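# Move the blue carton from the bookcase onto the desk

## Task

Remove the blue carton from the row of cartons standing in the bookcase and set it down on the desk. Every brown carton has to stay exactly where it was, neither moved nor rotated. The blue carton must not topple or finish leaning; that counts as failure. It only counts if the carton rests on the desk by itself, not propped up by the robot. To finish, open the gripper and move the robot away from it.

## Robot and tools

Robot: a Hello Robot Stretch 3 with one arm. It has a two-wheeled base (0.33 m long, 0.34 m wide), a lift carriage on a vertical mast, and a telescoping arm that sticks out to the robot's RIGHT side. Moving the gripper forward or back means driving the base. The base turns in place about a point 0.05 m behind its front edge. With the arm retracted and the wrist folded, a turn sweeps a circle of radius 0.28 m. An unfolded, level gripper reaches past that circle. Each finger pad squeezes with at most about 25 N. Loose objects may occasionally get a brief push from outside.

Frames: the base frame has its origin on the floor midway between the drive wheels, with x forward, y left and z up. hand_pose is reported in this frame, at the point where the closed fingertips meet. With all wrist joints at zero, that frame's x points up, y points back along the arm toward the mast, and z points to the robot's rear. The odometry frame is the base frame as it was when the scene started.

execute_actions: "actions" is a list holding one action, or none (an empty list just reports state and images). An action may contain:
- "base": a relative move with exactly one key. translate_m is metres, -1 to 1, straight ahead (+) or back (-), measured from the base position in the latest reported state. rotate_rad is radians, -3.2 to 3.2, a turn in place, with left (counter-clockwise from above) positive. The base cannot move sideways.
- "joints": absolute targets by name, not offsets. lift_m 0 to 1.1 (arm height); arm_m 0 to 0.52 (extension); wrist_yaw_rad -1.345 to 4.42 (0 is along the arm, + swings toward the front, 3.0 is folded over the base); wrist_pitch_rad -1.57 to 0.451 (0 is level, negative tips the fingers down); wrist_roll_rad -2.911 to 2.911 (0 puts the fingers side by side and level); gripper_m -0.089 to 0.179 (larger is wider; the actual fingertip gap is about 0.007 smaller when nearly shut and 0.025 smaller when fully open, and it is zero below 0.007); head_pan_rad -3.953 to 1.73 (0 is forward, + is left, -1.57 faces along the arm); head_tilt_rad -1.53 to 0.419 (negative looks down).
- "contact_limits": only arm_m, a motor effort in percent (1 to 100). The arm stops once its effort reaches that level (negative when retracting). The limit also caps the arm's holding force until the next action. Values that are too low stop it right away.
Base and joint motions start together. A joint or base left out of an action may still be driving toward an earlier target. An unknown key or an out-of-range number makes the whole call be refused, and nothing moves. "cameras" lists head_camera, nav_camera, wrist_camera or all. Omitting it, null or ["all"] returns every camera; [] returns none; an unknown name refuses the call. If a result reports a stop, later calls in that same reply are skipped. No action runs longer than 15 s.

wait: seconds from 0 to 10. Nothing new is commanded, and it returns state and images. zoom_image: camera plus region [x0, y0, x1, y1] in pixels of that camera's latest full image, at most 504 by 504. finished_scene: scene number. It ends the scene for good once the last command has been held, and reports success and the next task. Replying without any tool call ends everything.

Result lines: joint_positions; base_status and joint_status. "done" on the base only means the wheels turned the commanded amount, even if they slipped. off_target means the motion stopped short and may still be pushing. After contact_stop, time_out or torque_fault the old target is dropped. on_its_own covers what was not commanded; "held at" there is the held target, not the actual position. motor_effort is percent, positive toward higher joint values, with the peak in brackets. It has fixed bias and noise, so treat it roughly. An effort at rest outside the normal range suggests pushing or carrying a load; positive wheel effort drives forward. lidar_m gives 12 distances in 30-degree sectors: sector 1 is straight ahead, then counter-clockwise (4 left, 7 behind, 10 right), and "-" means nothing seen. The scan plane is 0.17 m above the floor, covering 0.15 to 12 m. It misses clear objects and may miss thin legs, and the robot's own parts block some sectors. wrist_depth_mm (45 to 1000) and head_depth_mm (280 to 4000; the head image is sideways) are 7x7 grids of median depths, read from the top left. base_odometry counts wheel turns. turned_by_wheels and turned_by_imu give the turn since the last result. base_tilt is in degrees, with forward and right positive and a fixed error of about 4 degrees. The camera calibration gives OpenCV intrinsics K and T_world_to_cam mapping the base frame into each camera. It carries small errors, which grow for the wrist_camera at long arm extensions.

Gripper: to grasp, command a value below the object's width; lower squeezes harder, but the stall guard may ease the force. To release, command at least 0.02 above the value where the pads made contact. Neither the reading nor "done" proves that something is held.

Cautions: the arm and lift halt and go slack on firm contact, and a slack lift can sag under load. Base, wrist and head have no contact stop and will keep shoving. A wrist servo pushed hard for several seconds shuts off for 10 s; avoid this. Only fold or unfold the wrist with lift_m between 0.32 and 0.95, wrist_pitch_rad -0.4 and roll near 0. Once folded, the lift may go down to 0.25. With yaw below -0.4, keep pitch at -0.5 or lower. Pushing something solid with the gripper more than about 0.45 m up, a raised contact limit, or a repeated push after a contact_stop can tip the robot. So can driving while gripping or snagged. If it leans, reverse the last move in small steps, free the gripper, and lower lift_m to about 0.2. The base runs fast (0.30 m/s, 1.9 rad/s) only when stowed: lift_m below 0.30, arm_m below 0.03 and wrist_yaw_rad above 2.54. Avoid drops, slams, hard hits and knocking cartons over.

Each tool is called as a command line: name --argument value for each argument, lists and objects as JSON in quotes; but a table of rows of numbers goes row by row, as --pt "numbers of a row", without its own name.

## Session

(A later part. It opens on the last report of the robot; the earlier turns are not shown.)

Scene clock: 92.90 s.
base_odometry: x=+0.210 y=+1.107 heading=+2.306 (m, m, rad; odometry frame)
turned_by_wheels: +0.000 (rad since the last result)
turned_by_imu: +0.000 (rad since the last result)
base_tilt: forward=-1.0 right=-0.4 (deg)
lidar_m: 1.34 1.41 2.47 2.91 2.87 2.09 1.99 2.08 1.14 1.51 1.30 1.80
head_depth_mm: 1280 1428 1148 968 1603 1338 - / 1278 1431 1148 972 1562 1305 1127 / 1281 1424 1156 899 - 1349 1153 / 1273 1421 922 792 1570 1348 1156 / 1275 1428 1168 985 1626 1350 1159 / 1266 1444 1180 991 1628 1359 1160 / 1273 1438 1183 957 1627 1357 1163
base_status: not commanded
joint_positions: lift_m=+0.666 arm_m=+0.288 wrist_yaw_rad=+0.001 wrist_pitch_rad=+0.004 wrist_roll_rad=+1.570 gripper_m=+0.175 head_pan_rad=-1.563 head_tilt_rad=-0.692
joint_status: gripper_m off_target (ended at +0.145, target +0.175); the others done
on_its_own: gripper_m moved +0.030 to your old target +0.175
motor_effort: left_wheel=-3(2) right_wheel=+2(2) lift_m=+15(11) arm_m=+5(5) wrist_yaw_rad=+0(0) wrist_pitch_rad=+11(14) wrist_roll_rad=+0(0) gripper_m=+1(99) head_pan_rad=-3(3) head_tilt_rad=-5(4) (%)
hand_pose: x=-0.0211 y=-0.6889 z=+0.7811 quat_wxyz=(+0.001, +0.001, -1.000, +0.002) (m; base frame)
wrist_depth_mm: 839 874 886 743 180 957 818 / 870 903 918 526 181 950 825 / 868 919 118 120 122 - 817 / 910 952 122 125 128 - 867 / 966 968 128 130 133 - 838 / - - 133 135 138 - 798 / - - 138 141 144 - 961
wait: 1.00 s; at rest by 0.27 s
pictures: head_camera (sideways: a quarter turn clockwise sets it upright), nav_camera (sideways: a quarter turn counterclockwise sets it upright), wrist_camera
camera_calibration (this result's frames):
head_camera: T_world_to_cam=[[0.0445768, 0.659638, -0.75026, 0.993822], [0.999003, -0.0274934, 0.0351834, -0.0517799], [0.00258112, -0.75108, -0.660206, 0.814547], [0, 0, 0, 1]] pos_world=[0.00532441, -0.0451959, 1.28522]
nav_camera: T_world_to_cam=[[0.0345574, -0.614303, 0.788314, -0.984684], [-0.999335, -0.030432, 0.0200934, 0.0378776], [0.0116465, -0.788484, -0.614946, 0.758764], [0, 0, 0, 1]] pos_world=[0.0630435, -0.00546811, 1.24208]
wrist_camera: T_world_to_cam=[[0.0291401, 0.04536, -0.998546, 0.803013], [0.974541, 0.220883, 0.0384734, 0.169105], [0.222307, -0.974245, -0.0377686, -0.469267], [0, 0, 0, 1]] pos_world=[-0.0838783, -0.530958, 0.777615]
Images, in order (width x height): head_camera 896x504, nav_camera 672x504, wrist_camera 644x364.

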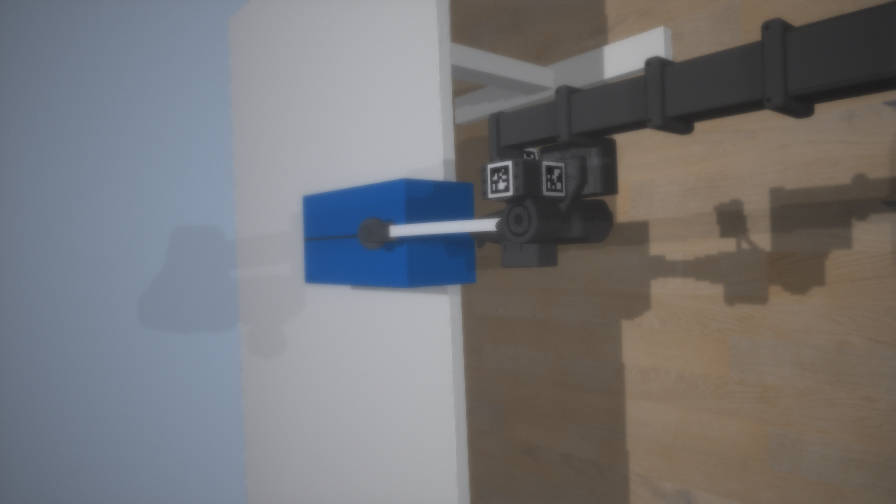

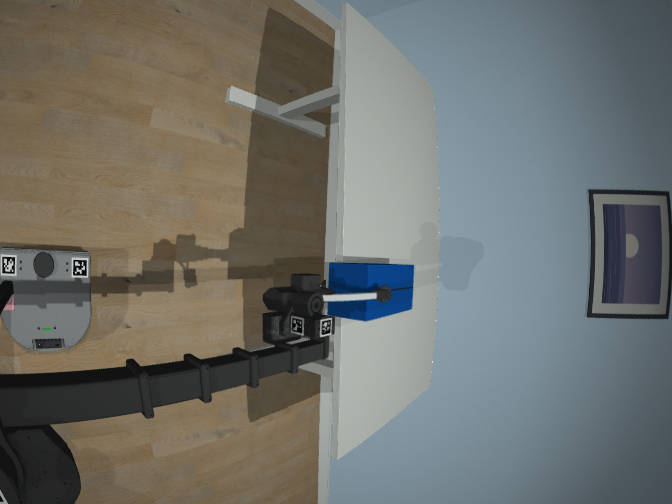

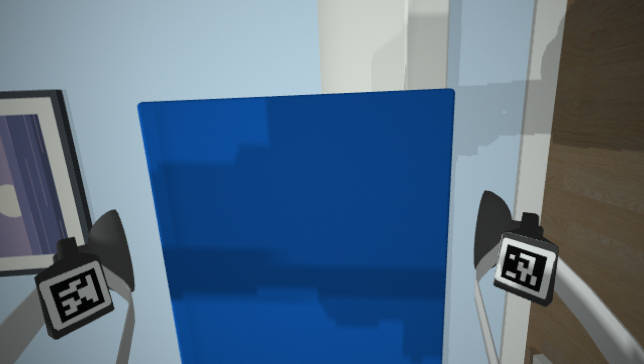

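execute_actions --actions '[{"joints":{"arm_m":0.21}}]' --cameras '[]'

execute_actions --actions '[{"joints":{"wrist_roll_rad":0,"gripper_m":0.08}}]' --cameras '[]'

wait --seconds 1

execute_actions --actions '[{"joints":{"arm_m":0.35}}]' --cameras '[]'

execute_actions --actions '[{"joints":{"arm_m":0.12}}]' --cameras '["head_camera"]'

Scene clock: 95.20 s.
base_odometry: x=+0.210 y=+1.107 heading=+2.306 (m, m, rad; odometry frame)
turned_by_wheels: +0.000 (rad since the last result)
turned_by_imu: +0.000 (rad since the last result)
base_tilt: forward=-1.0 right=-0.4 (deg)
lidar_m: 1.35 1.41 2.47 2.92 2.88 2.10 2.00 2.08 1.14 1.51 1.30 1.79
head_depth_mm: 1279 1422 1147 970 1593 1369 - / 1276 1423 1152 976 1606 - 1154 / 1277 1424 1157 942 1714 1313 1155 / 1279 1426 919 804 1667 1349 1155 / 1271 1437 1165 989 1619 1355 1159 / 1264 1440 1181 992 1629 1357 1162 / 1267 1438 1183 955 1631 1361 1165
base_status: not commanded
joint_positions: lift_m=+0.666 arm_m=+0.210 wrist_yaw_rad=+0.001 wrist_pitch_rad=+0.004 wrist_roll_rad=+1.570 gripper_m=+0.175 head_pan_rad=-1.563 head_tilt_rad=-0.692
joint_status: all done
motor_effort: left_wheel=-3(2) right_wheel=+2(1) lift_m=+15(15) arm_m=-6(6) wrist_yaw_rad=-1(1) wrist_pitch_rad=+12(12) wrist_roll_rad=+0(0) gripper_m=+2(1) head_pan_rad=-3(4) head_tilt_rad=-4(4) (%)
hand_pose: x=-0.0211 y=-0.6117 z=+0.7811 quat_wxyz=(+0.001, +0.001, -1.000, +0.002) (m; base frame)
wrist_depth_mm: 905 915 955 742 959 - 832 / 949 948 - 818 - - 812 / 949 - 194 197 - - 828 / - - 202 204 - - 814 / - - 210 212 - - 839 / - - - 220 - - 839 / - - - - - - 955
pictures: none
No camera images: the call's "cameras" was empty. Leave "cameras" out to get every camera's image.

Scene clock: 96.63 s.
base_odometry: x=+0.210 y=+1.107 heading=+2.306 (m, m, rad; odometry frame)
turned_by_wheels: +0.000 (rad since the last result)
turned_by_imu: +0.000 (rad since the last result)
base_tilt: forward=-1.0 right=-0.4 (deg)
lidar_m: 1.35 1.41 2.46 2.92 2.87 2.09 2.00 2.08 1.14 1.51 1.30 1.79
head_depth_mm: 1274 1426 1149 969 1600 1367 - / 1277 1430 1148 972 1600 - 1153 / 1275 1426 1153 907 - 1312 1156 / 1271 1423 923 803 1571 1345 1155 / 1272 1437 1168 986 1617 1352 1161 / 1269 1439 1176 991 1625 1357 1160 / 1267 1441 1183 957 1626 1357 1163
base_status: not commanded
joint_positions: lift_m=+0.666 arm_m=+0.210 wrist_yaw_rad=+0.001 wrist_pitch_rad=+0.004 wrist_roll_rad=+0.004 gripper_m=+0.123 head_pan_rad=-1.563 head_tilt_rad=-0.692
joint_status: gripper_m off_target (ended at +0.123, target +0.080); the others done
motor_effort: left_wheel=-2(2) right_wheel=+1(2) lift_m=+15(15) arm_m=-6(6) wrist_yaw_rad=-1(1) wrist_pitch_rad=+11(11) wrist_roll_rad=-3(5) gripper_m=-100(100) head_pan_rad=-3(4) head_tilt_rad=-4(4) (%)
hand_pose: x=-0.0212 y=-0.6117 z=+0.7814 quat_wxyz=(+0.706, -0.001, -0.708, +0.002) (m; base frame)
wrist_depth_mm: 931 928 931 969 961 - - / 956 969 - - - - - / - - 198 198 - - - / 690 631 202 204 403 488 455 / 360 381 209 212 214 300 299 / 271 - 217 219 - - - / - - - - - 766 -
pictures: none
No camera images: the call's "cameras" was empty. Leave "cameras" out to get every camera's image.

Scene clock: 97.63 s.
base_odometry: x=+0.210 y=+1.107 heading=+2.306 (m, m, rad; odometry frame)
turned_by_wheels: +0.000 (rad since the last result)
turned_by_imu: +0.000 (rad since the last result)
base_tilt: forward=-1.0 right=-0.4 (deg)
lidar_m: 1.35 1.41 2.46 2.91 2.87 2.11 2.00 2.08 1.14 1.51 1.30 1.80
head_depth_mm: 1281 1421 1146 969 1602 1375 - / 1281 1422 1155 976 1604 - 1146 / 1275 1424 1153 942 - 1313 1152 / 1274 1424 921 803 1577 1350 1159 / 1273 1433 1169 987 1622 1350 1161 / 1273 1442 1179 991 1625 1353 1161 / 1264 1438 1183 957 1630 1360 1164
base_status: not commanded
joint_positions: lift_m=+0.666 arm_m=+0.210 wrist_yaw_rad=+0.001 wrist_pitch_rad=+0.004 wrist_roll_rad=+0.004 gripper_m=+0.083 head_pan_rad=-1.563 head_tilt_rad=-0.692
joint_status: gripper_m off_target (ended at +0.123, target +0.080); the others done
on_its_own: gripper_m moved -0.040 to your old target +0.080
motor_effort: left_wheel=-3(2) right_wheel=+1(2) lift_m=+15(15) arm_m=-5(6) wrist_yaw_rad=+0(1) wrist_pitch_rad=+12(11) wrist_roll_rad=-3(5) gripper_m=-100(100) head_pan_rad=-4(4) head_tilt_rad=-4(4) (%)
hand_pose: x=-0.0212 y=-0.6117 z=+0.7814 quat_wxyz=(+0.706, -0.001, -0.708, +0.002) (m; base frame)
wrist_depth_mm: 922 929 938 956 981 - - / 963 969 - - - - - / - - 197 199 - - - / 693 635 202 202 425 486 463 / 360 351 209 212 294 302 301 / 270 276 221 221 - - - / - - - - - - -
wait: 1.00 s; at rest by 0.27 s
pictures: head_camera (sideways: a quarter turn clockwise sets it upright), nav_camera (sideways: a quarter turn counterclockwise sets it upright), wrist_camera
camera_calibration (this result's frames):
head_camera: T_world_to_cam=[[0.0445767, 0.659638, -0.75026, 0.993822], [0.999003, -0.0274932, 0.0351834, -0.0517799], [0.00258121, -0.75108, -0.660206, 0.814548], [0, 0, 0, 1]] pos_world=[0.00532442, -0.0451959, 1.28522]
nav_camera: T_world_to_cam=[[0.0345574, -0.614303, 0.788313, -0.984684], [-0.999335, -0.0304321, 0.0200934, 0.0378776], [0.0116466, -0.788483, -0.614946, 0.758764], [0, 0, 0, 1]] pos_world=[0.0630435, -0.0054681, 1.24208]
wrist_camera: T_world_to_cam=[[-0.998267, 0.0476344, -0.0345475, 0.0261802], [0.0440745, 0.216288, -0.975334, 0.921787], [-0.0389873, -0.975167, -0.218013, -0.259241], [0, 0, 0, 1]] pos_world=[-0.0245996, -0.453422, 0.843437]
Images, in order (width x height): head_camera 896x504, nav_camera 672x504, wrist_camera 644x364.

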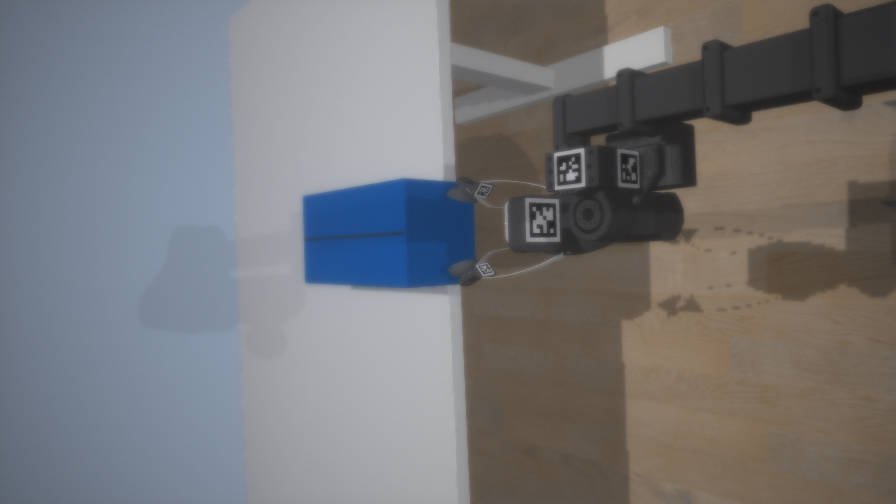

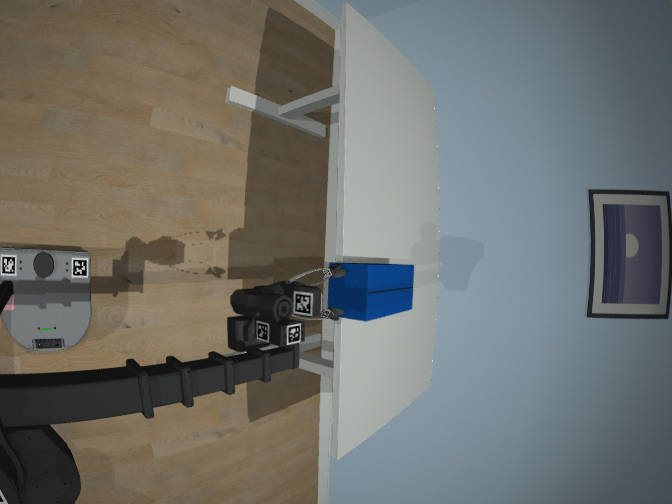

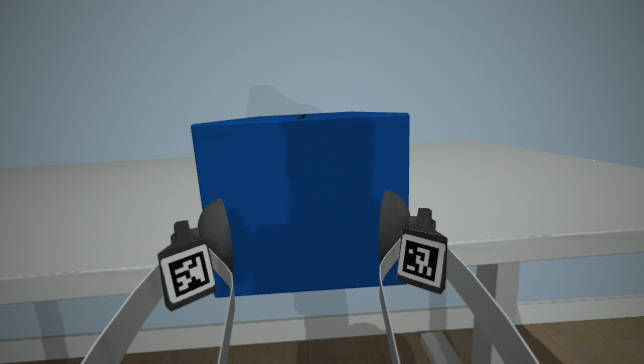

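Scene clock: 99.93 s.
base_odometry: x=+0.210 y=+1.107 heading=+2.306 (m, m, rad; odometry frame)
turned_by_wheels: +0.000 (rad since the last result)
turned_by_imu: +0.000 (rad since the last result)
base_tilt: forward=-1.0 right=-0.5 (deg)
lidar_m: 1.34 1.41 2.46 2.91 2.87 2.10 2.00 2.08 1.14 1.51 1.30 1.79
head_depth_mm: 1284 1427 1145 971 1593 1370 1169 / 1272 1427 1154 970 1558 1305 1140 / 1274 1419 1104 942 1546 1346 1154 / 1268 1422 921 914 1576 1349 1154 / 1271 1435 1172 990 1616 1353 1155 / 1266 1438 1174 990 1636 1351 1163 / 1268 1434 1182 956 1630 1356 1165
base_status: not commanded
joint_positions: lift_m=+0.666 arm_m=+0.350 wrist_yaw_rad=+0.001 wrist_pitch_rad=+0.005 wrist_roll_rad=+0.004 gripper_m=+0.080 head_pan_rad=-1.563 head_tilt_rad=-0.692
joint_status: all done
motor_effort: left_wheel=-2(3) right_wheel=+2(2) lift_m=+15(15) arm_m=+5(6) wrist_yaw_rad=-1(0) wrist_pitch_rad=+11(12) wrist_roll_rad=-2(3) gripper_m=+0(100) head_pan_rad=-3(3) head_tilt_rad=-4(4) (%)
hand_pose: x=-0.0212 y=-0.7509 z=+0.7816 quat_wxyz=(+0.706, -0.001, -0.708, +0.002) (m; base frame)
wrist_depth_mm: 817 815 859 814 840 869 848 / 820 854 883 873 864 885 900 / 861 867 174 175 823 899 936 / 689 636 176 180 185 485 462 / 363 353 184 188 271 298 290 / 247 244 192 195 198 216 211 / 187 183 179 175 171 170 165
pictures: none
No camera images: the call's "cameras" was empty. Leave "cameras" out to get every camera's image.

Scene clock: 102.87 s.
base_odometry: x=+0.210 y=+1.107 heading=+2.306 (m, m, rad; odometry frame)
turned_by_wheels: +0.000 (rad since the last result)
turned_by_imu: +0.000 (rad since the last result)
base_tilt: forward=-1.0 right=-0.4 (deg)
lidar_m: 1.34 1.41 2.46 2.91 2.86 2.10 2.00 2.08 1.13 1.51 1.29 1.80
head_depth_mm: 1280 1428 1148 972 1594 1365 1193 / 1277 1421 1152 976 1578 - 1119 / 1275 1421 1107 978 1618 - 1133 / 1271 1421 922 914 1638 1349 1155 / 1271 1434 1173 989 1617 1356 1163 / 1268 1442 1176 993 1628 1353 1163 / 1269 1433 1182 958 1630 1360 1163
base_status: not commanded
joint_positions: lift_m=+0.666 arm_m=+0.120 wrist_yaw_rad=+0.001 wrist_pitch_rad=+0.005 wrist_roll_rad=+0.003 gripper_m=+0.080 head_pan_rad=-1.563 head_tilt_rad=-0.692
joint_status: all done
motor_effort: left_wheel=-2(3) right_wheel=+2(2) lift_m=+15(14) arm_m=-6(7) wrist_yaw_rad=+0(0) wrist_pitch_rad=+11(11) wrist_roll_rad=-2(2) gripper_m=+0(1) head_pan_rad=-4(3) head_tilt_rad=-4(4) (%)
hand_pose: x=-0.0212 y=-0.5217 z=+0.7816 quat_wxyz=(+0.706, -0.001, -0.708, +0.002) (m; base frame)
wrist_depth_mm: - - - - - - - / - - - - - - - / - - - 400 - - - / 691 637 527 412 520 486 472 / 367 381 395 388 379 755 - / - - - - - - - / - - - - - - -
pictures: head_camera (sideways: a quarter turn clockwise sets it upright)
camera_calibration (this result's frames):
head_camera: T_world_to_cam=[[0.0445768, 0.659638, -0.75026, 0.993822], [0.999003, -0.0274934, 0.0351834, -0.0517799], [0.00258112, -0.75108, -0.660206, 0.814548], [0, 0, 0, 1]] pos_world=[0.00532441, -0.0451959, 1.28522]
Images, in order (width x height): head_camera 896x504.

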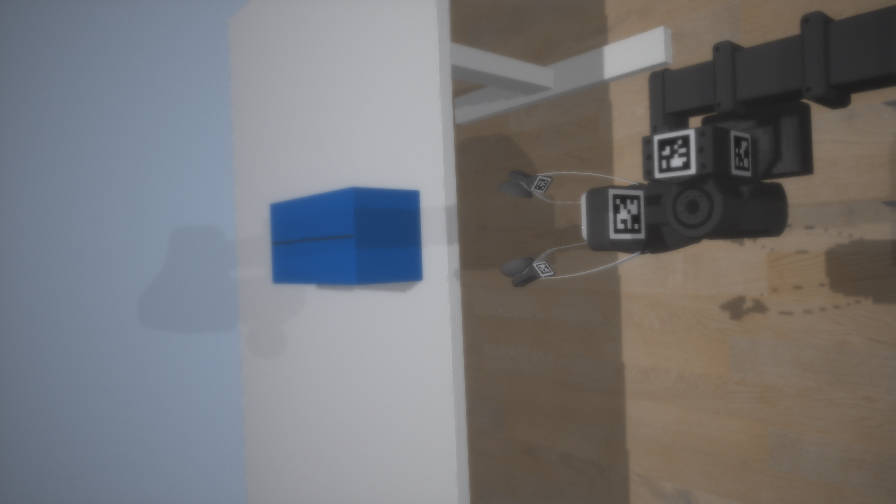

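finished_scene --scene 2

The scene is finished: the task was done.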